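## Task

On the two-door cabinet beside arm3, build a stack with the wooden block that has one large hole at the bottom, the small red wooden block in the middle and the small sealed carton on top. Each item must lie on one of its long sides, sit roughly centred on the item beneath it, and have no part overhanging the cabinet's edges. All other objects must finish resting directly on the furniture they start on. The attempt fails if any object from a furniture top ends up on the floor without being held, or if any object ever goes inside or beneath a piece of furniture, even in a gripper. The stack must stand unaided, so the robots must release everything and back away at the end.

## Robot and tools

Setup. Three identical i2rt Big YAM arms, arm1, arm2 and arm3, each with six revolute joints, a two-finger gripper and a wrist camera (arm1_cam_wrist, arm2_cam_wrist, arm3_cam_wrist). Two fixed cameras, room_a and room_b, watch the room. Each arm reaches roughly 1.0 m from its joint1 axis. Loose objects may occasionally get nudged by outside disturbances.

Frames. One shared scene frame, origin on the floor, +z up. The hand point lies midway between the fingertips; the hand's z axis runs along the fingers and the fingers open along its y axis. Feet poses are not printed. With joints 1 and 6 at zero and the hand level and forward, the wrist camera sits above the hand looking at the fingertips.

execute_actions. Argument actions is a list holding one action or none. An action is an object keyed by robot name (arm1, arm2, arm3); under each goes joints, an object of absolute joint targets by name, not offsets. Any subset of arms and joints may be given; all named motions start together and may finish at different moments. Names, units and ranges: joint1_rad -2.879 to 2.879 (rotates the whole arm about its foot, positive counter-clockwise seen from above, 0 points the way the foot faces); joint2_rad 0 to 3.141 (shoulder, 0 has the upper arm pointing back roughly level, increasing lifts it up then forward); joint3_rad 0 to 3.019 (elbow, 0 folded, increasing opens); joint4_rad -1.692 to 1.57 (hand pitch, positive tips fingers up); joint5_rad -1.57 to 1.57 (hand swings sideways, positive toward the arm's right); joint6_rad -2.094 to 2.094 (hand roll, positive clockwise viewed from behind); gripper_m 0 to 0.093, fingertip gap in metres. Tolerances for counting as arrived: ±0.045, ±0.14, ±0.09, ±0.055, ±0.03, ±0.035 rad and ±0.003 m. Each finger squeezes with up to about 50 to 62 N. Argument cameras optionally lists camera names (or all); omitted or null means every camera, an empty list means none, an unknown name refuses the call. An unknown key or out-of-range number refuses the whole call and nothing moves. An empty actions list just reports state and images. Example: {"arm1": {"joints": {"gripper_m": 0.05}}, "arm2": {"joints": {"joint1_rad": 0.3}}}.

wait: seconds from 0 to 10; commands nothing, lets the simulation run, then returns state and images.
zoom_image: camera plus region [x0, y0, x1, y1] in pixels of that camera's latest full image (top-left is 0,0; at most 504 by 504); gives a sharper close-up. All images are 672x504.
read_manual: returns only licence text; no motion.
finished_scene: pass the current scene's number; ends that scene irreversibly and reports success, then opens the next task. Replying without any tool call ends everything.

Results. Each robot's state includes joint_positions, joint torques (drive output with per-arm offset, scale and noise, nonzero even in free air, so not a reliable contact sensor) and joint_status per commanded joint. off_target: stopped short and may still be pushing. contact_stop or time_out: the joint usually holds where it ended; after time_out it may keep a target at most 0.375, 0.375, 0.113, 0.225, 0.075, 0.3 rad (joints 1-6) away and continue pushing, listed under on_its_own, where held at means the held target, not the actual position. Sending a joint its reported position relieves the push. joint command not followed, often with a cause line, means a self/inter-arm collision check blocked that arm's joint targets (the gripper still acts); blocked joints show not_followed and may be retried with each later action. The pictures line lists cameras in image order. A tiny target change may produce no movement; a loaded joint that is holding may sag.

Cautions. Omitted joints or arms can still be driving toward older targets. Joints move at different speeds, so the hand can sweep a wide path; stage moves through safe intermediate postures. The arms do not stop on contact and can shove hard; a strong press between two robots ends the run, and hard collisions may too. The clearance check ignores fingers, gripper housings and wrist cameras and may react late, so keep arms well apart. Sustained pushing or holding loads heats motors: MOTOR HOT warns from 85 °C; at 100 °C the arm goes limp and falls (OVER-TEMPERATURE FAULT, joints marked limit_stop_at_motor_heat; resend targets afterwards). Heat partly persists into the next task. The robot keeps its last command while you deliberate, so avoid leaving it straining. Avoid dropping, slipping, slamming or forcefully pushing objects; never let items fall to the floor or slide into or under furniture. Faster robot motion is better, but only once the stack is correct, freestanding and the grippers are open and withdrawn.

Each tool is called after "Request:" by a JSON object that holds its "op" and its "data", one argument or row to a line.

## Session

Request:
{"op": "execute_actions", "data": {
  "actions": [
    {"arm3":{"joints":{"joint1_rad":0.2,"joint2_rad":1.5,"joint3_rad":1.8,"joint4_rad":-1.17,"joint5_rad":0,"joint6_rad":0}},"arm2":{"joints":{"joint1_rad":1.6,"joint2_rad":1.5,"joint3_rad":1.8,"joint4_rad":-1.17,"joint5_rad":0,"joint6_rad":0}},"arm1":{"joints":{"joint1_rad":-2.2,"joint2_rad":1.5,"joint3_rad":1.8,"joint4_rad":-1.17,"joint5_rad":0,"joint6_rad":0}}}
  ]
}}

Scene clock: 2.07 s.
Joint torques (N m, as the arm reports them, + toward a larger angle): arm1=[  0.71 -11.    10.55   1.56  -0.11  -0.16] | arm2=[ -0.03 -12.26  11.68   2.01   0.01  -0.04] | arm3=[ -0.38 -12.64  10.25   1.53   0.1   -0.02]
Motor temperatures (°C, as the motors report them): arm1=[25 28 28 27 24 26] | arm2=[26 26 30 27 25 27] | arm3=[25 26 25 26 27 26]
arm1.joint_positions: joint1_rad=-2.203 joint2_rad=+1.490 joint3_rad=+1.776 joint4_rad=-1.175 joint5_rad=+0.002 joint6_rad=+0.009 gripper_m=+0.095
arm1.joint_status: all done
arm1.hand: x=-0.3544 y=+1.4034 z=+1.2530 quat_wxyz=(+0.263, -0.579, +0.742, +0.213) (m; scene frame)
arm2.joint_positions: joint1_rad=+1.605 joint2_rad=+1.491 joint3_rad=+1.781 joint4_rad=-1.177 joint5_rad=+0.000 joint6_rad=+0.014 gripper_m=+0.094
arm2.joint_status: all done
arm2.hand: x=+0.1639 y=-0.4384 z=+1.3333 quat_wxyz=(-0.288, -0.482, -0.810, +0.169) (m; scene frame)
arm3.joint_positions: joint1_rad=+0.211 joint2_rad=+1.496 joint3_rad=+1.775 joint4_rad=-1.169 joint5_rad=-0.002 joint6_rad=+0.010 gripper_m=+0.094
arm3.joint_status: all done
arm3.hand: x=+1.0170 y=-0.4850 z=+1.2715 quat_wxyz=(-0.301, +0.369, -0.869, -0.133) (m; scene frame)
pictures: arm1_cam_wrist, arm2_cam_wrist, arm3_cam_wrist, room_a, room_b
Images, in order (width x height): arm1_cam_wrist 672x504, arm2_cam_wrist 672x504, arm3_cam_wrist 672x504, room_a 672x504, room_b 672x504.

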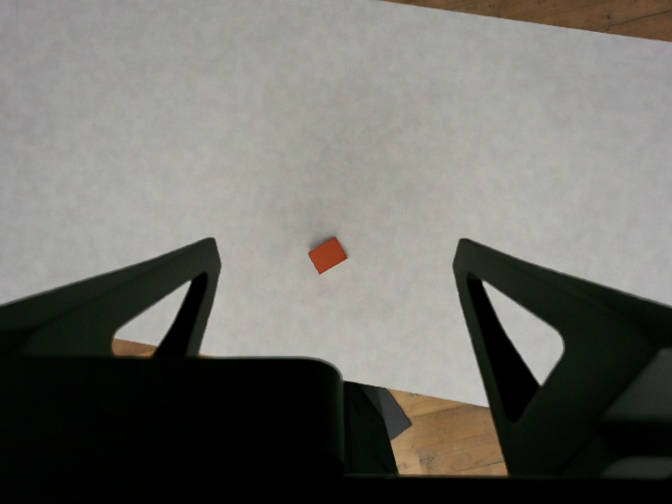

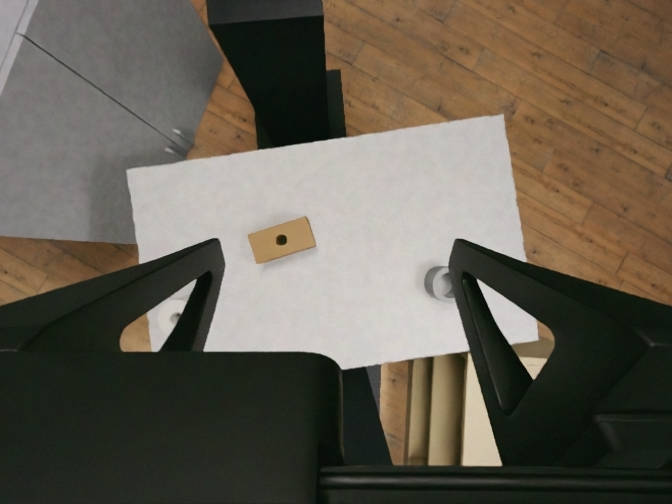

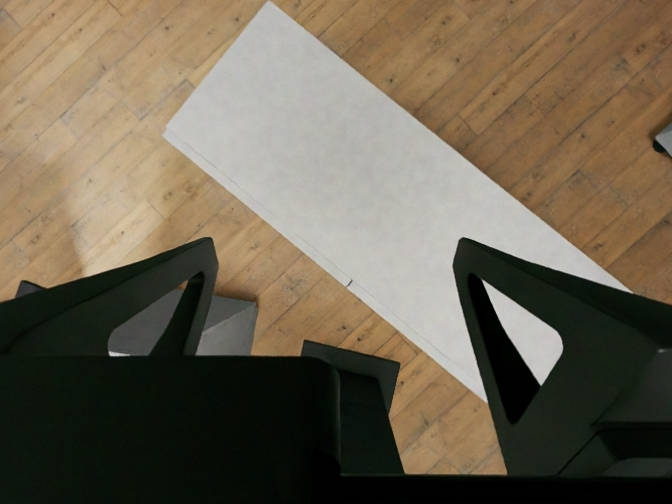

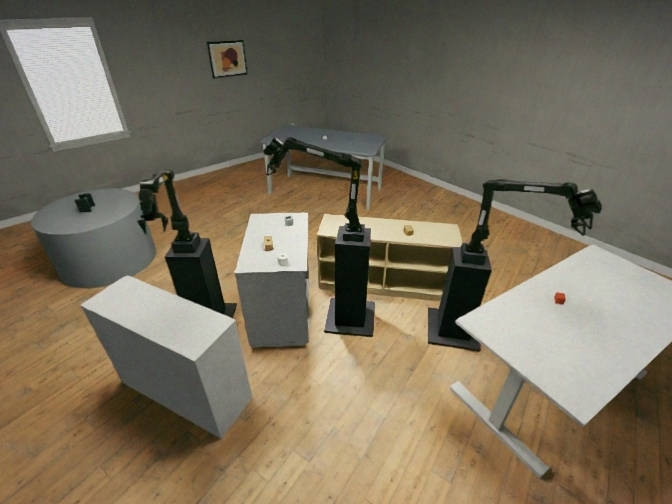

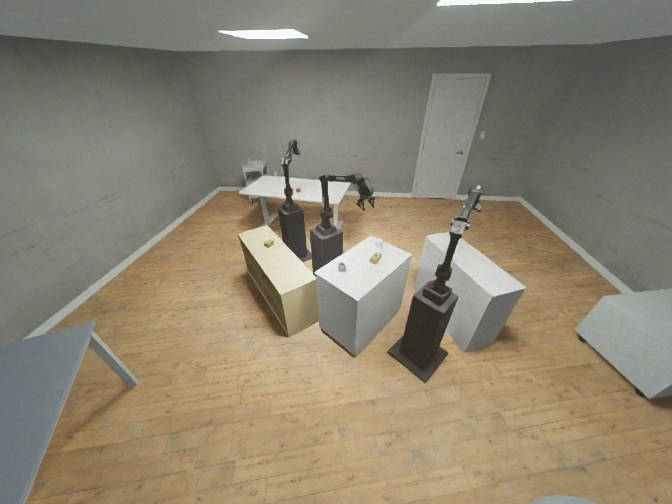

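Request:
{"op": "execute_actions", "data": {
  "actions": [
    {"arm3":{"joints":{"joint1_rad":1.56,"joint2_rad":2.0,"joint3_rad":1.58,"joint4_rad":-1.12,"joint6_rad":1.41}},"arm2":{"joints":{"joint1_rad":-0.72}},"arm1":{"joints":{"joint1_rad":-2.17,"joint2_rad":1.99,"joint3_rad":1.53,"joint4_rad":-1.085,"joint6_rad":1.14}}}
  ]
}}

Scene clock: 8.53 s.
Joint torques (N m, as the arm reports them, + toward a larger angle): arm1=[  0.86 -16.23   8.91   0.37  -0.01   0.05] | arm2=[  0.97 -14.08  11.59   2.08  -0.07   0.  ] | arm3=[ -0.11 -17.59   7.85   0.01   0.17   0.16]
Motor temperatures (°C, as the motors report them): arm1=[25 28 30 27 24 26] | arm2=[26 26 32 27 25 27] | arm3=[25 27 27 26 27 26]
arm1.joint_positions: joint1_rad=-2.171 joint2_rad=+1.981 joint3_rad=+1.507 joint4_rad=-1.092 joint5_rad=+0.002 joint6_rad=+1.131 gripper_m=+0.095
arm1.joint_status: all done
arm1.hand: x=-0.3763 y=+1.4070 z=+0.8533 quat_wxyz=(-0.001, -0.119, +0.993, +0.007) (m; scene frame)
arm2.joint_positions: joint1_rad=-0.728 joint2_rad=+1.510 joint3_rad=+1.781 joint4_rad=-1.177 joint5_rad=+0.001 joint6_rad=+0.012 gripper_m=+0.094
arm2.joint_status: all done
arm2.hand: x=-0.6863 y=+0.2158 z=+1.3259 quat_wxyz=(+0.038, -0.936, +0.125, +0.326) (m; scene frame)
arm3.joint_positions: joint1_rad=+1.565 joint2_rad=+1.997 joint3_rad=+1.567 joint4_rad=-1.116 joint5_rad=-0.002 joint6_rad=+1.400 gripper_m=+0.094
arm3.joint_status: all done
arm3.hand: x=+0.2802 y=-0.4195 z=+0.8917 quat_wxyz=(+0.008, +0.374, -0.927, -0.011) (m; scene frame)
pictures: arm1_cam_wrist, arm2_cam_wrist, arm3_cam_wrist, room_a, room_b
Images, in order (width x height): arm1_cam_wrist 672x504, arm2_cam_wrist 672x504, arm3_cam_wrist 672x504, room_a 672x504, room_b 672x504.

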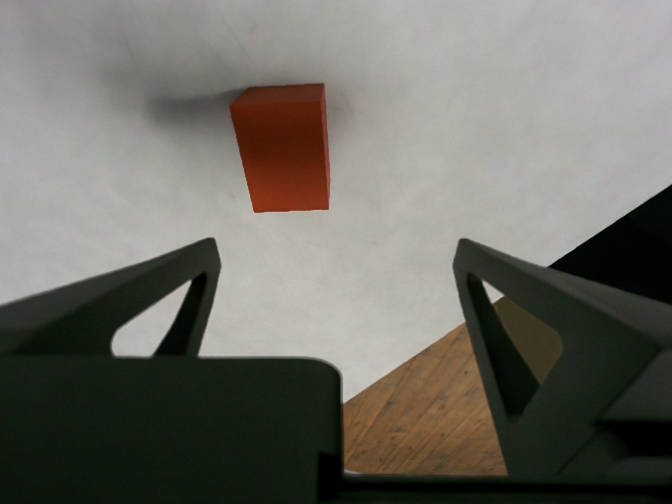

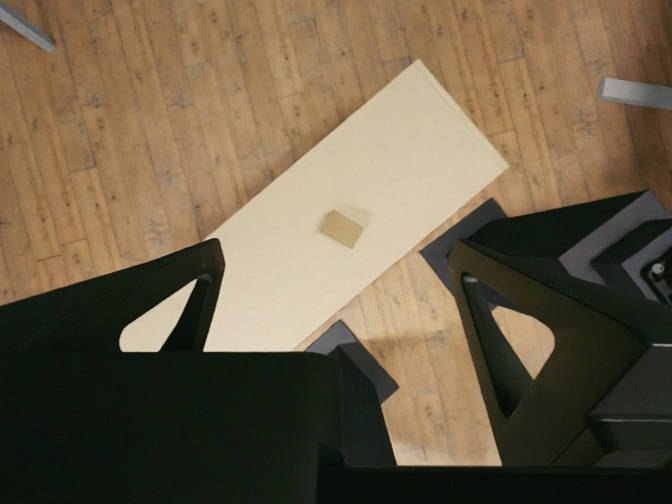

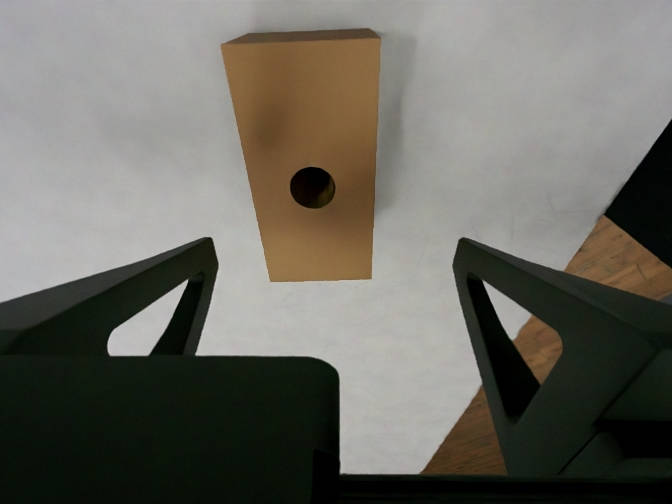

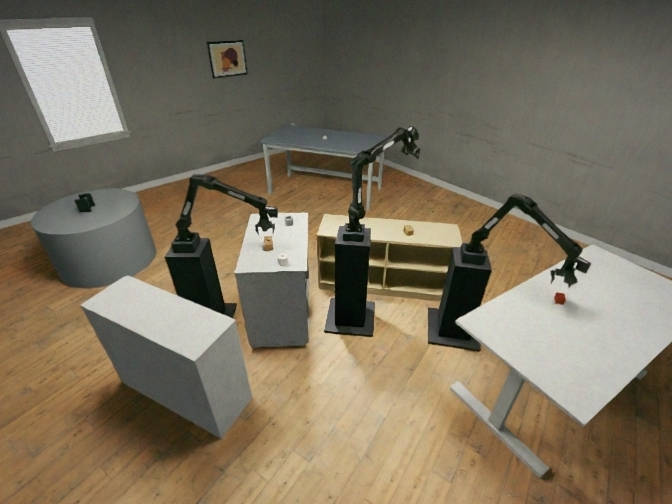

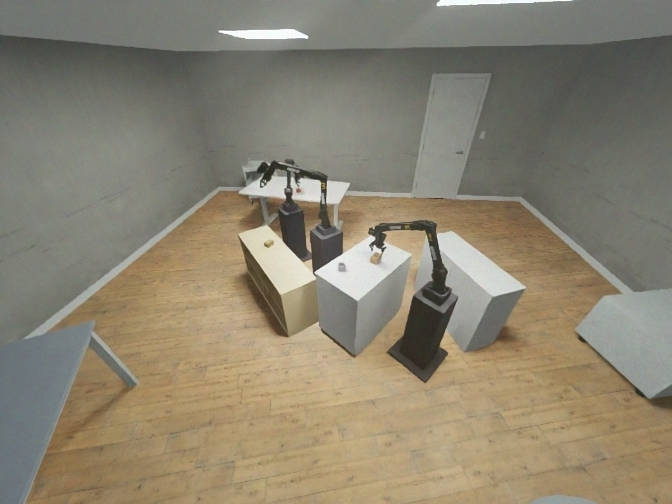

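Request:
{"op": "execute_actions", "data": {
  "actions": [
    {"arm3":{"joints":{"joint2_rad":2.115,"joint4_rad":-1.0,"joint6_rad":1.36}},"arm2":{"joints":{"joint1_rad":-0.74,"joint2_rad":2.455,"joint4_rad":-0.88,"joint6_rad":-1.18}},"arm1":{"joints":{"joint2_rad":2.08,"joint3_rad":1.59,"joint4_rad":-1.02,"joint6_rad":1.09}}}
  ],
  "cameras": ["arm1_cam_wrist","arm2_cam_wrist","arm3_cam_wrist"]
}}

Scene clock: 12.80 s.
Joint torques (N m, as the arm reports them, + toward a larger angle): arm1=[  0.87 -18.46  10.19   0.52  -0.01  -0.15] | arm2=[  0.32 -22.59   8.27   0.8   -0.15  -0.01] | arm3=[  0.76 -18.9    7.51   0.46   0.17  -0.04]
Motor temperatures (°C, as the motors report them): arm1=[25 28 31 27 24 26] | arm2=[26 27 32 27 25 27] | arm3=[25 27 27 26 27 26]
arm1.joint_positions: joint1_rad=-2.171 joint2_rad=+2.087 joint3_rad=+1.546 joint4_rad=-1.031 joint5_rad=+0.002 joint6_rad=+1.099 gripper_m=+0.095
arm1.joint_status: all done
arm1.hand: x=-0.3728 y=+1.4261 z=+0.8067 quat_wxyz=(-0.002, -0.135, +0.991, +0.005) (m; scene frame)
arm2.joint_positions: joint1_rad=-0.732 joint2_rad=+2.457 joint3_rad=+1.787 joint4_rad=-0.889 joint5_rad=+0.001 joint6_rad=-1.166 gripper_m=+0.094
arm2.joint_status: all done
arm2.hand: x=-0.7603 y=+0.2358 z=+0.7390 quat_wxyz=(+0.005, -0.898, -0.439, +0.007) (m; scene frame)
arm3.joint_positions: joint1_rad=+1.565 joint2_rad=+2.121 joint3_rad=+1.567 joint4_rad=-1.009 joint5_rad=-0.002 joint6_rad=+1.370 gripper_m=+0.094
arm3.joint_status: all done
arm3.hand: x=+0.2735 y=-0.4108 z=+0.8202 quat_wxyz=(+0.006, +0.388, -0.922, -0.003) (m; scene frame)
pictures: arm1_cam_wrist, arm2_cam_wrist, arm3_cam_wrist
Images, in order (width x height): arm1_cam_wrist 672x504, arm2_cam_wrist 672x504, arm3_cam_wrist 672x504.

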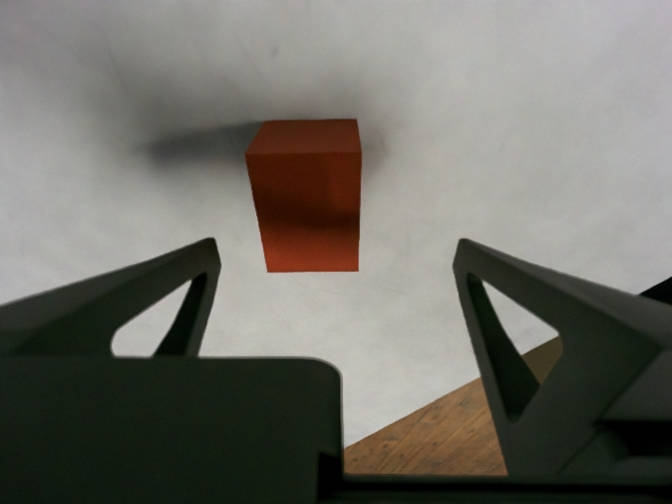

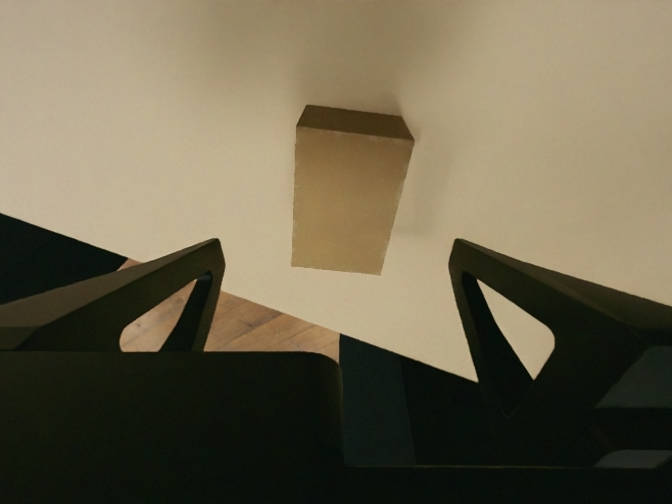

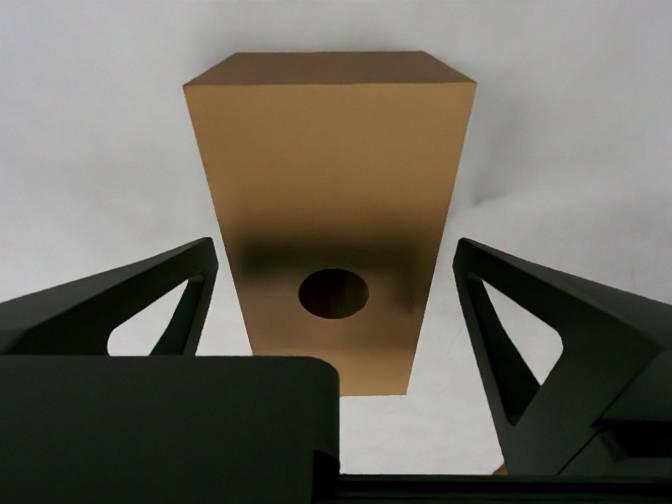

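Request:
{"op": "execute_actions", "data": {
  "actions": [
    {"arm3":{"joints":{"gripper_m":0.04}},"arm2":{"joints":{"joint1_rad":-0.76,"joint2_rad":2.61,"joint3_rad":1.875,"joint4_rad":-0.79,"joint6_rad":-1.07}},"arm1":{"joints":{"joint2_rad":2.155,"joint4_rad":-0.915}}}
  ],
  "cameras": ["arm1_cam_wrist","arm2_cam_wrist"]
}}

Scene clock: 15.60 s.
Joint torques (N m, as the arm reports them, + toward a larger angle): arm1=[  0.87 -18.51   9.91   0.72  -0.01  -0.15] | arm2=[  0.43 -23.59   8.52   0.9   -0.17   0.24] | arm3=[  0.41 -19.     7.52   0.43   0.15   0.  ]
Motor temperatures (°C, as the motors report them): arm1=[25 29 31 27 24 26] | arm2=[26 27 32 27 25 27] | arm3=[25 27 27 26 27 26]
arm1.joint_positions: joint1_rad=-2.171 joint2_rad=+2.159 joint3_rad=+1.546 joint4_rad=-0.928 joint5_rad=+0.002 joint6_rad=+1.099 gripper_m=+0.095
arm1.joint_status: all done
arm1.hand: x=-0.3704 y=+1.4395 z=+0.7653 quat_wxyz=(+0.003, -0.135, +0.991, +0.019) (m; scene frame)
arm2.joint_positions: joint1_rad=-0.759 joint2_rad=+2.617 joint3_rad=+1.853 joint4_rad=-0.800 joint5_rad=+0.001 joint6_rad=-1.084 gripper_m=+0.094
arm2.joint_status: all done
arm2.hand: x=-0.7563 y=+0.2530 z=+0.6558 quat_wxyz=(+0.002, -0.921, -0.390, +0.004) (m; scene frame)
arm3.joint_positions: joint1_rad=+1.565 joint2_rad=+2.121 joint3_rad=+1.567 joint4_rad=-1.007 joint5_rad=-0.001 joint6_rad=+1.369 gripper_m=+0.059
arm3.joint_status: gripper_m off_target (ended at +0.059, target +0.040)
arm3.hand: x=+0.2734 y=-0.4104 z=+0.8202 quat_wxyz=(+0.006, +0.388, -0.921, -0.003) (m; scene frame)
pictures: arm1_cam_wrist, arm2_cam_wrist
Images, in order (width x height): arm1_cam_wrist 672x504, arm2_cam_wrist 672x504.

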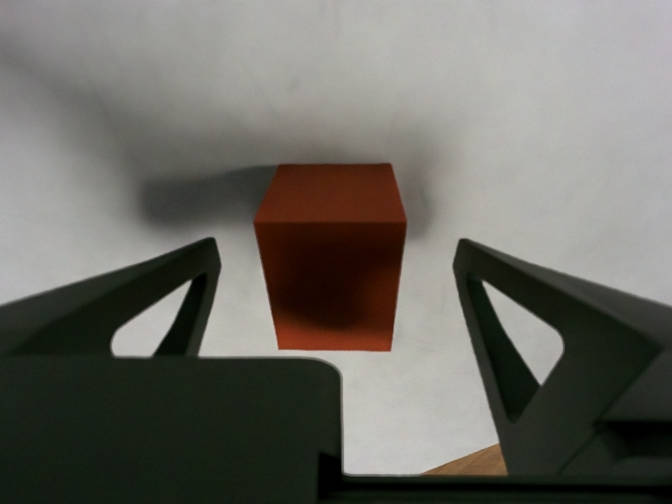

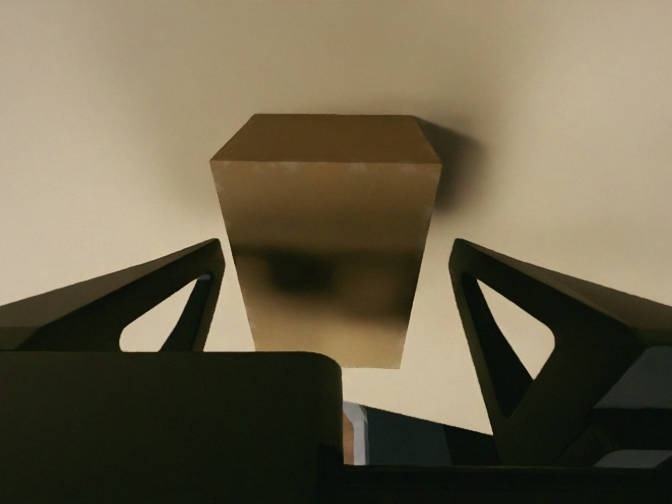

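Request:
{"op": "execute_actions", "data": {
  "actions": [
    {"arm3":{"joints":{"joint2_rad":1.95,"joint4_rad":-1.17}},"arm2":{"joints":{"gripper_m":0.04}},"arm1":{"joints":{"gripper_m":0.03}}}
  ],
  "cameras": []
}}

Request:
{"op": "execute_actions", "data": {
  "actions": [
    {"arm3":{"joints":{"joint1_rad":-0.22}},"arm2":{"joints":{"joint2_rad":2.12,"joint4_rad":-1.3,"joint6_rad":0}},"arm1":{"joints":{"joint2_rad":2.0,"joint4_rad":-1.08}}}
  ],
  "cameras": []
}}

Request:
{"op": "execute_actions", "data": {
  "actions": [
    {"arm3":{"joints":{"joint2_rad":2.11,"joint4_rad":-1.0}},"arm2":{"joints":{"joint1_rad":1.55}},"arm1":{"joints":{"joint1_rad":0.74,"joint6_rad":1.46}}}
  ],
  "cameras": []
}}

Request:
{"op": "execute_actions", "data": {
  "actions": [
    {"arm2":{"joints":{"joint2_rad":2.33,"joint4_rad":-1.06}},"arm1":{"joints":{"joint2_rad":2.3,"joint4_rad":-0.77}}}
  ]
}}

Scene clock: 21.67 s.
Joint torques (N m, as the arm reports them, + toward a larger angle): arm1=[  0.88 -18.78   9.91   0.66   0.    -0.14] | arm2=[  0.24 -23.03   8.39   0.77  -0.12   0.22] | arm3=[  0.45 -17.25   8.17  -0.1    0.16   0.  ]
Motor temperatures (°C, as the motors report them): arm1=[25 29 32 27 24 26] | arm2=[26 28 32 27 25 27] | arm3=[25 28 27 26 27 26]
arm1.joint_positions: joint1_rad=-2.171 joint2_rad=+2.159 joint3_rad=+1.546 joint4_rad=-0.927 joint5_rad=+0.002 joint6_rad=+1.098 gripper_m=+0.045
arm1.joint_status: gripper_m off_target (ended at +0.045, target +0.030)
arm1.hand: x=-0.3704 y=+1.4397 z=+0.7653 quat_wxyz=(+0.003, -0.135, +0.991, +0.020) (m; scene frame)
arm2.joint_positions: joint1_rad=-0.759 joint2_rad=+2.617 joint3_rad=+1.853 joint4_rad=-0.800 joint5_rad=+0.001 joint6_rad=-1.083 gripper_m=+0.059
arm2.joint_status: gripper_m off_target (ended at +0.059, target +0.040)
arm2.hand: x=-0.7564 y=+0.2530 z=+0.6558 quat_wxyz=(+0.002, -0.921, -0.389, +0.005) (m; scene frame)
arm3.joint_positions: joint1_rad=+1.565 joint2_rad=+1.949 joint3_rad=+1.565 joint4_rad=-1.163 joint5_rad=-0.001 joint6_rad=+1.369 gripper_m=+0.059
arm3.joint_status: all done
arm3.hand: x=+0.2854 y=-0.4265 z=+0.9182 quat_wxyz=(+0.008, +0.388, -0.921, -0.011) (m; scene frame)
pictures: none
No camera images: the call's "cameras" was empty. Leave "cameras" out to get every camera's image.

Scene clock: 23.63 s.
Joint torques (N m, as the arm reports them, + toward a larger angle): arm1=[  0.84 -17.06  10.25  -0.42   0.    -0.14] | arm2=[  0.64 -22.49   9.79  -0.26  -0.04   0.2 ] | arm3=[  1.37 -18.26   8.17  -0.21   0.11   0.01]
Motor temperatures (°C, as the motors report them): arm1=[25 29 32 27 24 26] | arm2=[26 28 32 27 25 27] | arm3=[25 28 27 26 27 26]
arm1.joint_positions: joint1_rad=-2.171 joint2_rad=+1.996 joint3_rad=+1.551 joint4_rad=-1.069 joint5_rad=+0.002 joint6_rad=+1.098 gripper_m=+0.045
arm1.joint_status: all done
arm1.hand: x=-0.3717 y=+1.4292 z=+0.8606 quat_wxyz=(+0.008, -0.135, +0.990, +0.032) (m; scene frame)
arm2.joint_positions: joint1_rad=-0.759 joint2_rad=+2.133 joint3_rad=+1.864 joint4_rad=-1.287 joint5_rad=+0.001 joint6_rad=-0.014 gripper_m=+0.059
arm2.joint_status: all done
arm2.hand: x=-0.7476 y=+0.2515 z=+0.9727 quat_wxyz=(+0.000, -0.991, +0.134, +0.010) (m; scene frame)
arm3.joint_positions: joint1_rad=-0.230 joint2_rad=+1.958 joint3_rad=+1.565 joint4_rad=-1.161 joint5_rad=+0.001 joint6_rad=+1.367 gripper_m=+0.059
arm3.joint_status: all done
arm3.hand: x=+1.1585 y=-0.6987 z=+0.9081 quat_wxyz=(-0.004, -0.477, -0.879, -0.002) (m; scene frame)
pictures: none
No camera images: the call's "cameras" was empty. Leave "cameras" out to get every camera's image.

Scene clock: 26.37 s.
Joint torques (N m, as the arm reports them, + toward a larger angle): arm1=[  0.17 -17.52  10.14  -0.49   0.16   0.05] | arm2=[  0.5  -22.73   9.88  -0.14   0.02   0.22] | arm3=[  1.05 -20.66   7.37   0.42   0.11   0.  ]
Motor temperatures (°C, as the motors report them): arm1=[25 29 32 27 24 26] | arm2=[26 28 33 27 25 27] | arm3=[25 28 27 26 27 26]
arm1.joint_positions: joint1_rad=+0.744 joint2_rad=+2.001 joint3_rad=+1.551 joint4_rad=-1.069 joint5_rad=-0.002 joint6_rad=+1.451 gripper_m=+0.045
arm1.joint_status: all done
arm1.hand: x=-0.7398 y=+0.2982 z=+0.8491 quat_wxyz=(-0.021, -0.988, +0.153, +0.010) (m; scene frame)
arm2.joint_positions: joint1_rad=+1.546 joint2_rad=+2.133 joint3_rad=+1.864 joint4_rad=-1.287 joint5_rad=-0.001 joint6_rad=-0.011 gripper_m=+0.059
arm2.joint_status: all done
arm2.hand: x=+0.1638 y=-0.5199 z=+0.9697 quat_wxyz=(-0.006, -0.527, -0.850, +0.006) (m; scene frame)
arm3.joint_positions: joint1_rad=-0.230 joint2_rad=+2.137 joint3_rad=+1.565 joint4_rad=-1.007 joint5_rad=+0.000 joint6_rad=+1.367 gripper_m=+0.059
arm3.joint_status: all done
arm3.hand: x=+1.1730 y=-0.6928 z=+0.8055 quat_wxyz=(+0.005, -0.477, -0.879, +0.007) (m; scene frame)
pictures: none
No camera images: the call's "cameras" was empty. Leave "cameras" out to get every camera's image.

Scene clock: 27.60 s.
Joint torques (N m, as the arm reports them, + toward a larger angle): arm1=[  0.18 -20.37   7.93   0.6    0.16   0.05] | arm2=[  0.71 -24.17   9.     1.06   0.01   0.19] | arm3=[  1.29 -20.55   7.46   0.49   0.12   0.02]
Motor temperatures (°C, as the motors report them): arm1=[25 29 32 27 24 26] | arm2=[26 29 33 27 25 27] | arm3=[25 28 27 26 27 26]
arm1.joint_positions: joint1_rad=+0.744 joint2_rad=+2.316 joint3_rad=+1.561 joint4_rad=-0.782 joint5_rad=-0.002 joint6_rad=+1.452 gripper_m=+0.045
arm1.joint_status: all done
arm1.hand: x=-0.7478 y=+0.2850 z=+0.6691 quat_wxyz=(-0.012, -0.988, +0.153, +0.008) (m; scene frame)
arm2.joint_positions: joint1_rad=+1.547 joint2_rad=+2.347 joint3_rad=+1.864 joint4_rad=-1.075 joint5_rad=-0.001 joint6_rad=-0.010 gripper_m=+0.059
arm2.joint_status: all done
arm2.hand: x=+0.1737 y=-0.5417 z=+0.8317 quat_wxyz=(-0.004, -0.527, -0.850, +0.005) (m; scene frame)
arm3.joint_positions: joint1_rad=-0.230 joint2_rad=+2.137 joint3_rad=+1.565 joint4_rad=-1.007 joint5_rad=+0.000 joint6_rad=+1.367 gripper_m=+0.059
arm3.joint_status: not commanded
arm3.hand: x=+1.1730 y=-0.6928 z=+0.8055 quat_wxyz=(+0.005, -0.477, -0.879, +0.007) (m; scene frame)
pictures: arm1_cam_wrist, arm2_cam_wrist, arm3_cam_wrist, room_a, room_b
Images, in order (width x height): arm1_cam_wrist 672x504, arm2_cam_wrist 672x504, arm3_cam_wrist 672x504, room_a 672x504, room_b 672x504.

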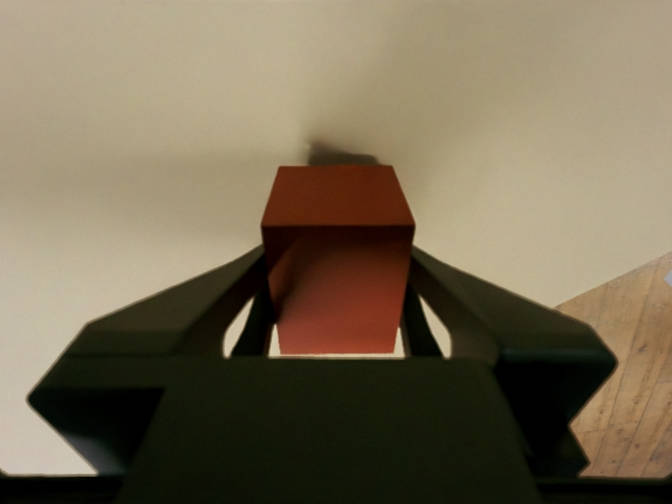

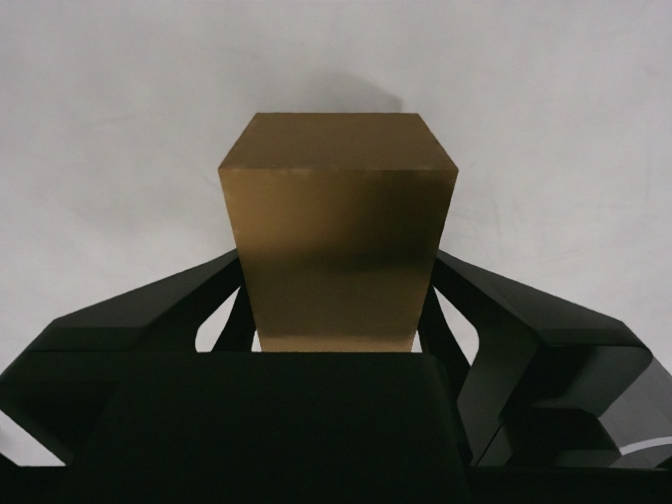

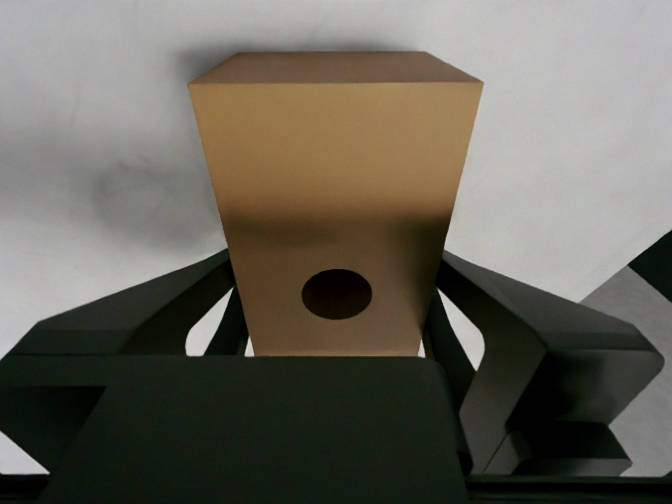

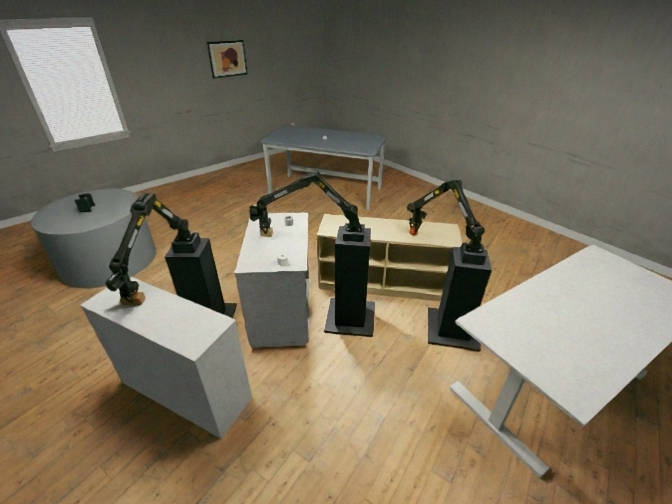

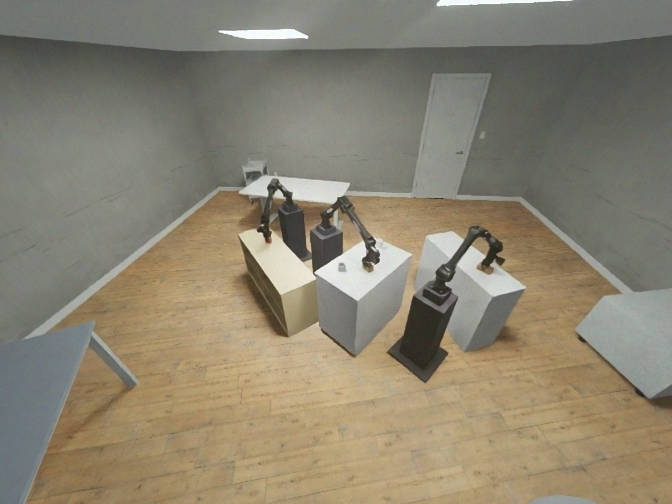

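Request:
{"op": "execute_actions", "data": {
  "actions": [
    {"arm3":{"joints":{"joint2_rad":2.165}},"arm2":{"joints":{"joint2_rad":2.38}},"arm1":{"joints":{"joint2_rad":2.345}}}
  ],
  "cameras": []
}}

Request:
{"op": "execute_actions", "data": {
  "actions": [
    {"arm3":{"joints":{"gripper_m":0.093}},"arm2":{"joints":{"gripper_m":0.093}},"arm1":{"joints":{"gripper_m":0.093}}}
  ],
  "cameras": ["arm3_cam_wrist"]
}}

Request:
{"op": "execute_actions", "data": {
  "actions": [
    {"arm3":{"joints":{"joint2_rad":1.9,"joint4_rad":-1.17}},"arm2":{"joints":{"joint2_rad":2.15,"joint4_rad":-1.25}},"arm1":{"joints":{"joint2_rad":2.0,"joint4_rad":-1.08}}}
  ],
  "cameras": []
}}

Request:
{"op": "execute_actions", "data": {
  "actions": [
    {"arm2":{"joints":{"joint1_rad":-0.8}},"arm1":{"joints":{"joint1_rad":-1.2,"joint2_rad":1.3}}}
  ],
  "cameras": []
}}

Request:
{"op": "execute_actions", "data": {
  "actions": [
    {"arm2":{"joints":{"joint2_rad":2.52,"joint4_rad":-0.92}}}
  ],
  "cameras": ["arm2_cam_wrist"]
}}

Scene clock: 32.43 s.
Joint torques (N m, as the arm reports them, + toward a larger angle): arm1=[  0.14 -18.99   7.86   0.54   0.15   0.05] | arm2=[  0.32 -20.46   8.87   1.    -0.01   0.19] | arm3=[  1.38 -17.37   7.5    0.24   0.15  -0.01]
Motor temperatures (°C, as the motors report them): arm1=[25 30 32 27 24 26] | arm2=[26 29 33 27 25 27] | arm3=[25 28 27 26 27 26]
arm1.joint_positions: joint1_rad=+0.744 joint2_rad=+2.342 joint3_rad=+1.561 joint4_rad=-0.782 joint5_rad=-0.002 joint6_rad=+1.452 gripper_m=+0.045
arm1.joint_status: all done
arm1.hand: x=-0.7450 y=+0.2917 z=+0.6541 quat_wxyz=(+0.001, -0.988, +0.154, +0.004) (m; scene frame)
arm2.joint_positions: joint1_rad=+1.547 joint2_rad=+2.358 joint3_rad=+1.864 joint4_rad=-1.073 joint5_rad=-0.001 joint6_rad=-0.010 gripper_m=+0.059
arm2.joint_status: all done
arm2.hand: x=+0.1729 y=-0.5401 z=+0.8245 quat_wxyz=(+0.000, -0.527, -0.850, +0.003) (m; scene frame)
arm3.joint_positions: joint1_rad=-0.230 joint2_rad=+2.143 joint3_rad=+1.565 joint4_rad=-1.005 joint5_rad=-0.001 joint6_rad=+1.367 gripper_m=+0.059
arm3.joint_status: all done
arm3.hand: x=+1.1725 y=-0.6929 z=+0.8020 quat_wxyz=(+0.006, -0.477, -0.879, +0.009) (m; scene frame)
pictures: none
No camera images: the call's "cameras" was empty. Leave "cameras" out to get every camera's image.

Scene clock: 33.07 s.
Joint torques (N m, as the arm reports them, + toward a larger angle): arm1=[  0.15 -18.88   7.74   0.55   0.14   0.04] | arm2=[  0.32 -20.91   9.03   0.94   0.02   0.17] | arm3=[  1.13 -16.94   7.43   0.31   0.14   0.02]
Motor temperatures (°C, as the motors report them): arm1=[25 30 32 27 24 26] | arm2=[26 29 33 27 25 27] | arm3=[25 28 27 26 27 26]
arm1.joint_positions: joint1_rad=+0.744 joint2_rad=+2.342 joint3_rad=+1.561 joint4_rad=-0.782 joint5_rad=-0.002 joint6_rad=+1.452 gripper_m=+0.093
arm1.joint_status: all done
arm1.hand: x=-0.7450 y=+0.2917 z=+0.6541 quat_wxyz=(+0.001, -0.988, +0.154, +0.004) (m; scene frame)
arm2.joint_positions: joint1_rad=+1.547 joint2_rad=+2.361 joint3_rad=+1.864 joint4_rad=-1.072 joint5_rad=-0.001 joint6_rad=-0.010 gripper_m=+0.093
arm2.joint_status: all done
arm2.hand: x=+0.1727 y=-0.5397 z=+0.8230 quat_wxyz=(+0.000, -0.527, -0.850, +0.002) (m; scene frame)
arm3.joint_positions: joint1_rad=-0.230 joint2_rad=+2.143 joint3_rad=+1.565 joint4_rad=-1.005 joint5_rad=-0.001 joint6_rad=+1.367 gripper_m=+0.093
arm3.joint_status: all done
arm3.hand: x=+1.1724 y=-0.6929 z=+0.8017 quat_wxyz=(+0.006, -0.477, -0.879, +0.009) (m; scene frame)
pictures: arm3_cam_wrist
Images, in order (width x height): arm3_cam_wrist 672x504.

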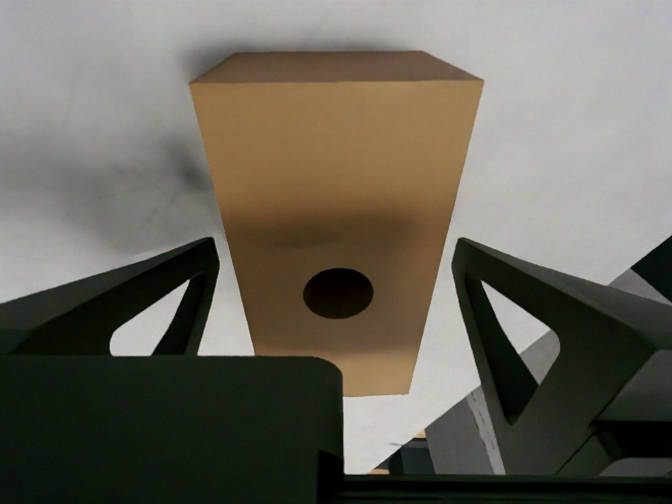

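Scene clock: 34.63 s.
Joint torques (N m, as the arm reports them, + toward a larger angle): arm1=[  0.17 -17.87   8.7   -0.46   0.15   0.04] | arm2=[  0.28 -21.02   9.77  -0.2    0.     0.18] | arm3=[  1.24 -15.99   8.51  -0.02   0.13  -0.03]
Motor temperatures (°C, as the motors report them): arm1=[25 30 32 27 24 26] | arm2=[26 29 33 27 25 27] | arm3=[25 28 28 26 27 26]
arm1.joint_positions: joint1_rad=+0.744 joint2_rad=+2.004 joint3_rad=+1.571 joint4_rad=-1.069 joint5_rad=-0.002 joint6_rad=+1.452 gripper_m=+0.093
arm1.joint_status: all done
arm1.hand: x=-0.7430 y=+0.2912 z=+0.8541 quat_wxyz=(-0.029, -0.988, +0.153, +0.012) (m; scene frame)
arm2.joint_positions: joint1_rad=+1.547 joint2_rad=+2.143 joint3_rad=+1.864 joint4_rad=-1.235 joint5_rad=-0.001 joint6_rad=-0.010 gripper_m=+0.093
arm2.joint_status: all done
arm2.hand: x=+0.1691 y=-0.5306 z=+0.9633 quat_wxyz=(-0.023, -0.526, -0.850, +0.017) (m; scene frame)
arm3.joint_positions: joint1_rad=-0.230 joint2_rad=+1.888 joint3_rad=+1.565 joint4_rad=-1.163 joint5_rad=-0.001 joint6_rad=+1.367 gripper_m=+0.093
arm3.joint_status: all done
arm3.hand: x=+1.1611 y=-0.6969 z=+0.9475 quat_wxyz=(-0.025, -0.476, -0.878, -0.029) (m; scene frame)
pictures: none
No camera images: the call's "cameras" was empty. Leave "cameras" out to get every camera's image.

Scene clock: 37.17 s.
Joint torques (N m, as the arm reports them, + toward a larger angle): arm1=[ 0.94 -9.81 10.3   0.88 -0.01 -0.03] | arm2=[  0.29 -20.85   9.73  -0.17  -0.09   0.17] | arm3=[  1.06 -15.74   8.39   0.05   0.16   0.02]
Motor temperatures (°C, as the motors report them): arm1=[25 30 33 27 24 26] | arm2=[26 29 33 27 25 27] | arm3=[25 28 28 26 27 26]
arm1.joint_positions: joint1_rad=-1.205 joint2_rad=+1.313 joint3_rad=+1.571 joint4_rad=-1.069 joint5_rad=+0.002 joint6_rad=+1.452 gripper_m=+0.093
arm1.joint_status: all done
arm1.hand: x=-0.8554 y=+1.2212 z=+1.2571 quat_wxyz=(-0.118, -0.396, +0.838, +0.357) (m; scene frame)
arm2.joint_positions: joint1_rad=-0.797 joint2_rad=+2.143 joint3_rad=+1.864 joint4_rad=-1.235 joint5_rad=+0.002 joint6_rad=-0.010 gripper_m=+0.093
arm2.joint_status: all done
arm2.hand: x=-0.7515 y=+0.2792 z=+0.9663 quat_wxyz=(+0.004, -0.987, +0.155, +0.030) (m; scene frame)
arm3.joint_positions: joint1_rad=-0.230 joint2_rad=+1.888 joint3_rad=+1.565 joint4_rad=-1.163 joint5_rad=-0.001 joint6_rad=+1.367 gripper_m=+0.093
arm3.joint_status: not commanded
arm3.hand: x=+1.1611 y=-0.6969 z=+0.9475 quat_wxyz=(-0.025, -0.476, -0.878, -0.029) (m; scene frame)
pictures: none
No camera images: the call's "cameras" was empty. Leave "cameras" out to get every camera's image.

Scene clock: 38.70 s.
Joint torques (N m, as the arm reports them, + toward a larger angle): arm1=[ 0.98 -9.82 10.29  0.87 -0.01 -0.03] | arm2=[  0.48 -22.33   8.53   0.89  -0.11   0.18] | arm3=[  1.19 -16.04   8.53  -0.04   0.15  -0.01]
Motor temperatures (°C, as the motors report them): arm1=[25 29 33 27 24 26] | arm2=[26 29 33 27 25 27] | arm3=[25 28 28 26 27 26]
arm1.joint_positions: joint1_rad=-1.205 joint2_rad=+1.313 joint3_rad=+1.571 joint4_rad=-1.069 joint5_rad=+0.002 joint6_rad=+1.452 gripper_m=+0.093
arm1.joint_status: not commanded
arm1.hand: x=-0.8554 y=+1.2212 z=+1.2571 quat_wxyz=(-0.118, -0.396, +0.838, +0.357) (m; scene frame)
arm2.joint_positions: joint1_rad=-0.797 joint2_rad=+2.513 joint3_rad=+1.858 joint4_rad=-0.933 joint5_rad=+0.002 joint6_rad=-0.010 gripper_m=+0.093
arm2.joint_status: all done
arm2.hand: x=-0.7544 y=+0.2793 z=+0.7247 quat_wxyz=(-0.002, -0.988, +0.155, -0.006) (m; scene frame)
arm3.joint_positions: joint1_rad=-0.230 joint2_rad=+1.888 joint3_rad=+1.565 joint4_rad=-1.163 joint5_rad=-0.001 joint6_rad=+1.367 gripper_m=+0.093
arm3.joint_status: not commanded
arm3.hand: x=+1.1611 y=-0.6969 z=+0.9475 quat_wxyz=(-0.025, -0.476, -0.878, -0.029) (m; scene frame)
pictures: arm2_cam_wrist
Images, in order (width x height): arm2_cam_wrist 672x504.

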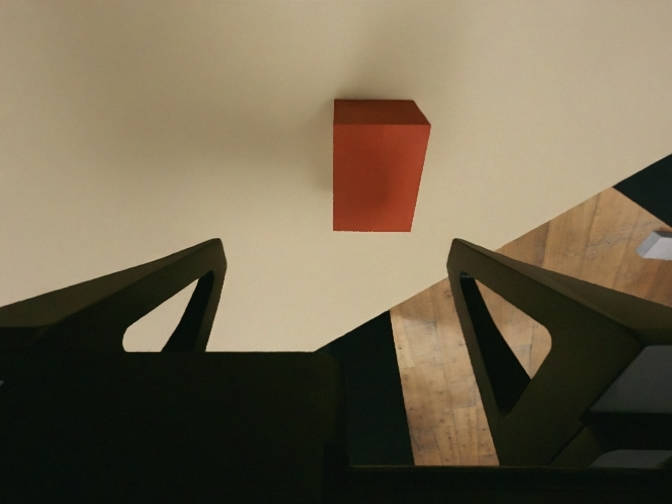

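Request:
{"op": "execute_actions", "data": {
  "actions": [
    {"arm2":{"joints":{"joint1_rad":-0.832,"joint2_rad":2.62,"joint4_rad":-0.76,"joint6_rad":-0.05}}}
  ],
  "cameras": ["arm2_cam_wrist"]
}}

Request:
{"op": "execute_actions", "data": {
  "actions": [
    {"arm2":{"joints":{"gripper_m":0.03}}}
  ],
  "cameras": []
}}

Request:
{"op": "execute_actions", "data": {
  "actions": [
    {"arm2":{"joints":{"joint2_rad":2.12,"joint4_rad":-1.28}}}
  ],
  "cameras": []
}}

Request:
{"op": "execute_actions", "data": {
  "actions": [
    {"arm2":{"joints":{"joint1_rad":1.85,"joint6_rad":1.5}}}
  ],
  "cameras": []
}}

Request:
{"op": "execute_actions", "data": {
  "actions": [
    {"arm2":{"joints":{"joint2_rad":2.335,"joint4_rad":-1.06}}}
  ],
  "cameras": ["arm2_cam_wrist"]
}}

Scene clock: 42.97 s.
Joint torques (N m, as the arm reports them, + toward a larger angle): arm1=[ 0.97 -9.82 10.3   0.87 -0.01 -0.03] | arm2=[  0.4  -23.36   8.07   1.11  -0.08  -0.06] | arm3=[  1.16 -16.18   8.48  -0.02   0.14  -0.01]
Motor temperatures (°C, as the motors report them): arm1=[25 29 33 27 24 26] | arm2=[26 29 33 27 25 27] | arm3=[25 28 28 26 27 26]
arm1.joint_positions: joint1_rad=-1.205 joint2_rad=+1.313 joint3_rad=+1.571 joint4_rad=-1.069 joint5_rad=+0.002 joint6_rad=+1.452 gripper_m=+0.093
arm1.joint_status: not commanded
arm1.hand: x=-0.8554 y=+1.2212 z=+1.2571 quat_wxyz=(-0.118, -0.396, +0.838, +0.357) (m; scene frame)
arm2.joint_positions: joint1_rad=-0.834 joint2_rad=+2.626 joint3_rad=+1.858 joint4_rad=-0.775 joint5_rad=+0.002 joint6_rad=-0.036 gripper_m=+0.093
arm2.joint_status: all done
arm2.hand: x=-0.7462 y=+0.3020 z=+0.6520 quat_wxyz=(+0.002, -0.987, +0.160, +0.016) (m; scene frame)
arm3.joint_positions: joint1_rad=-0.230 joint2_rad=+1.888 joint3_rad=+1.565 joint4_rad=-1.163 joint5_rad=-0.001 joint6_rad=+1.367 gripper_m=+0.093
arm3.joint_status: not commanded
arm3.hand: x=+1.1611 y=-0.6969 z=+0.9475 quat_wxyz=(-0.025, -0.476, -0.878, -0.029) (m; scene frame)
pictures: arm2_cam_wrist
Images, in order (width x height): arm2_cam_wrist 672x504.

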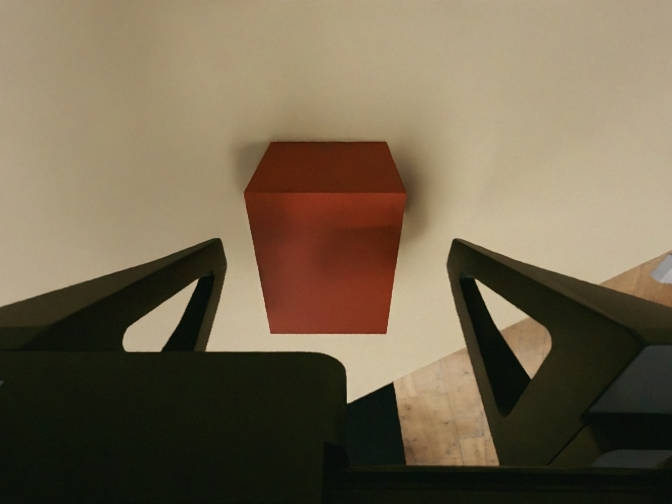

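Scene clock: 43.60 s.
Joint torques (N m, as the arm reports them, + toward a larger angle): arm1=[ 0.98 -9.84 10.3   0.87 -0.01 -0.03] | arm2=[  0.91 -23.68   8.08   1.03  -0.05   0.  ] | arm3=[  1.38 -15.91   8.47   0.01   0.13   0.02]
Motor temperatures (°C, as the motors report them): arm1=[25 29 33 27 24 26] | arm2=[26 29 33 27 25 27] | arm3=[25 28 28 26 27 26]
arm1.joint_positions: joint1_rad=-1.205 joint2_rad=+1.313 joint3_rad=+1.571 joint4_rad=-1.069 joint5_rad=+0.002 joint6_rad=+1.452 gripper_m=+0.093
arm1.joint_status: not commanded
arm1.hand: x=-0.8554 y=+1.2212 z=+1.2571 quat_wxyz=(-0.118, -0.396, +0.838, +0.357) (m; scene frame)
arm2.joint_positions: joint1_rad=-0.834 joint2_rad=+2.626 joint3_rad=+1.858 joint4_rad=-0.774 joint5_rad=+0.001 joint6_rad=-0.037 gripper_m=+0.044
arm2.joint_status: gripper_m off_target (ended at +0.044, target +0.030)
arm2.hand: x=-0.7464 y=+0.3019 z=+0.6520 quat_wxyz=(+0.002, -0.987, +0.160, +0.016) (m; scene frame)
arm3.joint_positions: joint1_rad=-0.230 joint2_rad=+1.888 joint3_rad=+1.565 joint4_rad=-1.163 joint5_rad=-0.001 joint6_rad=+1.367 gripper_m=+0.093
arm3.joint_status: not commanded
arm3.hand: x=+1.1611 y=-0.6969 z=+0.9475 quat_wxyz=(-0.025, -0.476, -0.878, -0.029) (m; scene frame)
pictures: none
No camera images: the call's "cameras" was empty. Leave "cameras" out to get every camera's image.

Scene clock: 45.23 s.
Joint torques (N m, as the arm reports them, + toward a larger angle): arm1=[ 1.   -9.8  10.3   0.88 -0.01 -0.03] | arm2=[  0.99 -21.92   9.7   -0.22  -0.04  -0.03] | arm3=[  1.31 -16.05   8.41   0.08   0.17   0.01]
Motor temperatures (°C, as the motors report them): arm1=[25 29 33 27 24 26] | arm2=[26 29 33 27 25 27] | arm3=[25 28 28 26 27 26]
arm1.joint_positions: joint1_rad=-1.205 joint2_rad=+1.313 joint3_rad=+1.571 joint4_rad=-1.069 joint5_rad=+0.002 joint6_rad=+1.452 gripper_m=+0.093
arm1.joint_status: not commanded
arm1.hand: x=-0.8554 y=+1.2212 z=+1.2571 quat_wxyz=(-0.118, -0.396, +0.838, +0.357) (m; scene frame)
arm2.joint_positions: joint1_rad=-0.834 joint2_rad=+2.131 joint3_rad=+1.866 joint4_rad=-1.267 joint5_rad=+0.001 joint6_rad=-0.037 gripper_m=+0.044
arm2.joint_status: all done
arm2.hand: x=-0.7372 y=+0.2997 z=+0.9743 quat_wxyz=(+0.003, -0.987, +0.160, +0.021) (m; scene frame)
arm3.joint_positions: joint1_rad=-0.230 joint2_rad=+1.888 joint3_rad=+1.565 joint4_rad=-1.163 joint5_rad=-0.001 joint6_rad=+1.367 gripper_m=+0.093
arm3.joint_status: not commanded
arm3.hand: x=+1.1611 y=-0.6969 z=+0.9475 quat_wxyz=(-0.025, -0.476, -0.878, -0.029) (m; scene frame)
pictures: none
No camera images: the call's "cameras" was empty. Leave "cameras" out to get every camera's image.

Scene clock: 47.90 s.
Joint torques (N m, as the arm reports them, + toward a larger angle): arm1=[ 0.96 -9.82 10.3   0.87 -0.01 -0.03] | arm2=[  1.06 -22.02   9.65  -0.28   0.1    0.2 ] | arm3=[  1.4  -15.78   8.49  -0.03   0.15   0.01]
Motor temperatures (°C, as the motors report them): arm1=[25 29 34 27 24 26] | arm2=[26 29 33 27 25 27] | arm3=[25 28 28 26 27 26]
arm1.joint_positions: joint1_rad=-1.205 joint2_rad=+1.313 joint3_rad=+1.571 joint4_rad=-1.069 joint5_rad=+0.002 joint6_rad=+1.452 gripper_m=+0.093
arm1.joint_status: not commanded
arm1.hand: x=-0.8554 y=+1.2212 z=+1.2571 quat_wxyz=(-0.118, -0.396, +0.838, +0.357) (m; scene frame)
arm2.joint_positions: joint1_rad=+1.847 joint2_rad=+2.131 joint3_rad=+1.866 joint4_rad=-1.267 joint5_rad=-0.002 joint6_rad=+1.486 gripper_m=+0.044
arm2.joint_status: all done
arm2.hand: x=+0.3289 y=-0.4132 z=+0.9704 quat_wxyz=(-0.018, -0.914, -0.406, -0.005) (m; scene frame)
arm3.joint_positions: joint1_rad=-0.230 joint2_rad=+1.888 joint3_rad=+1.565 joint4_rad=-1.163 joint5_rad=-0.001 joint6_rad=+1.367 gripper_m=+0.093
arm3.joint_status: not commanded
arm3.hand: x=+1.1611 y=-0.6969 z=+0.9475 quat_wxyz=(-0.025, -0.476, -0.878, -0.029) (m; scene frame)
pictures: none
No camera images: the call's "cameras" was empty. Leave "cameras" out to get every camera's image.

Scene clock: 49.00 s.
Joint torques (N m, as the arm reports them, + toward a larger angle): arm1=[ 0.99 -9.85 10.29  0.88 -0.01 -0.03] | arm2=[  0.49 -23.26   8.86   0.96   0.14   0.23] | arm3=[  1.68 -16.26   8.36  -0.05   0.14   0.  ]
Motor temperatures (°C, as the motors report them): arm1=[25 29 34 27 24 26] | arm2=[26 29 33 27 25 27] | arm3=[25 28 28 26 27 26]
arm1.joint_positions: joint1_rad=-1.205 joint2_rad=+1.313 joint3_rad=+1.571 joint4_rad=-1.069 joint5_rad=+0.002 joint6_rad=+1.452 gripper_m=+0.093
arm1.joint_status: not commanded
arm1.hand: x=-0.8554 y=+1.2212 z=+1.2571 quat_wxyz=(-0.118, -0.396, +0.838, +0.357) (m; scene frame)
arm2.joint_positions: joint1_rad=+1.847 joint2_rad=+2.345 joint3_rad=+1.866 joint4_rad=-1.074 joint5_rad=-0.002 joint6_rad=+1.487 gripper_m=+0.044
arm2.joint_status: all done
arm2.hand: x=+0.3419 y=-0.4277 z=+0.8328 quat_wxyz=(-0.008, -0.914, -0.406, -0.001) (m; scene frame)
arm3.joint_positions: joint1_rad=-0.230 joint2_rad=+1.888 joint3_rad=+1.565 joint4_rad=-1.163 joint5_rad=-0.001 joint6_rad=+1.367 gripper_m=+0.093
arm3.joint_status: not commanded
arm3.hand: x=+1.1611 y=-0.6969 z=+0.9475 quat_wxyz=(-0.025, -0.476, -0.878, -0.029) (m; scene frame)
pictures: arm2_cam_wrist
Images, in order (width x height): arm2_cam_wrist 672x504.

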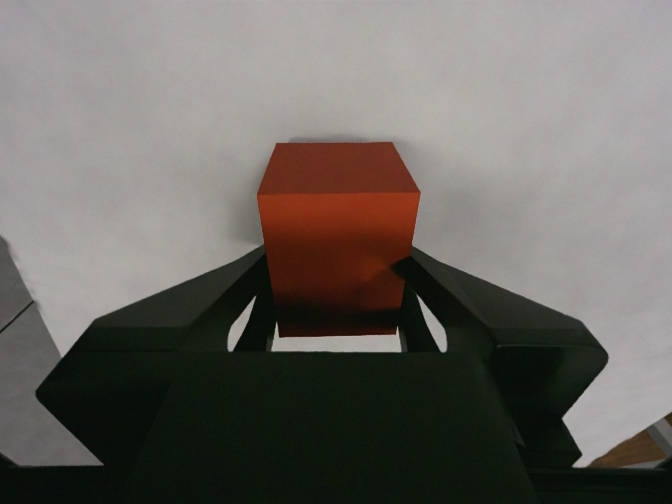

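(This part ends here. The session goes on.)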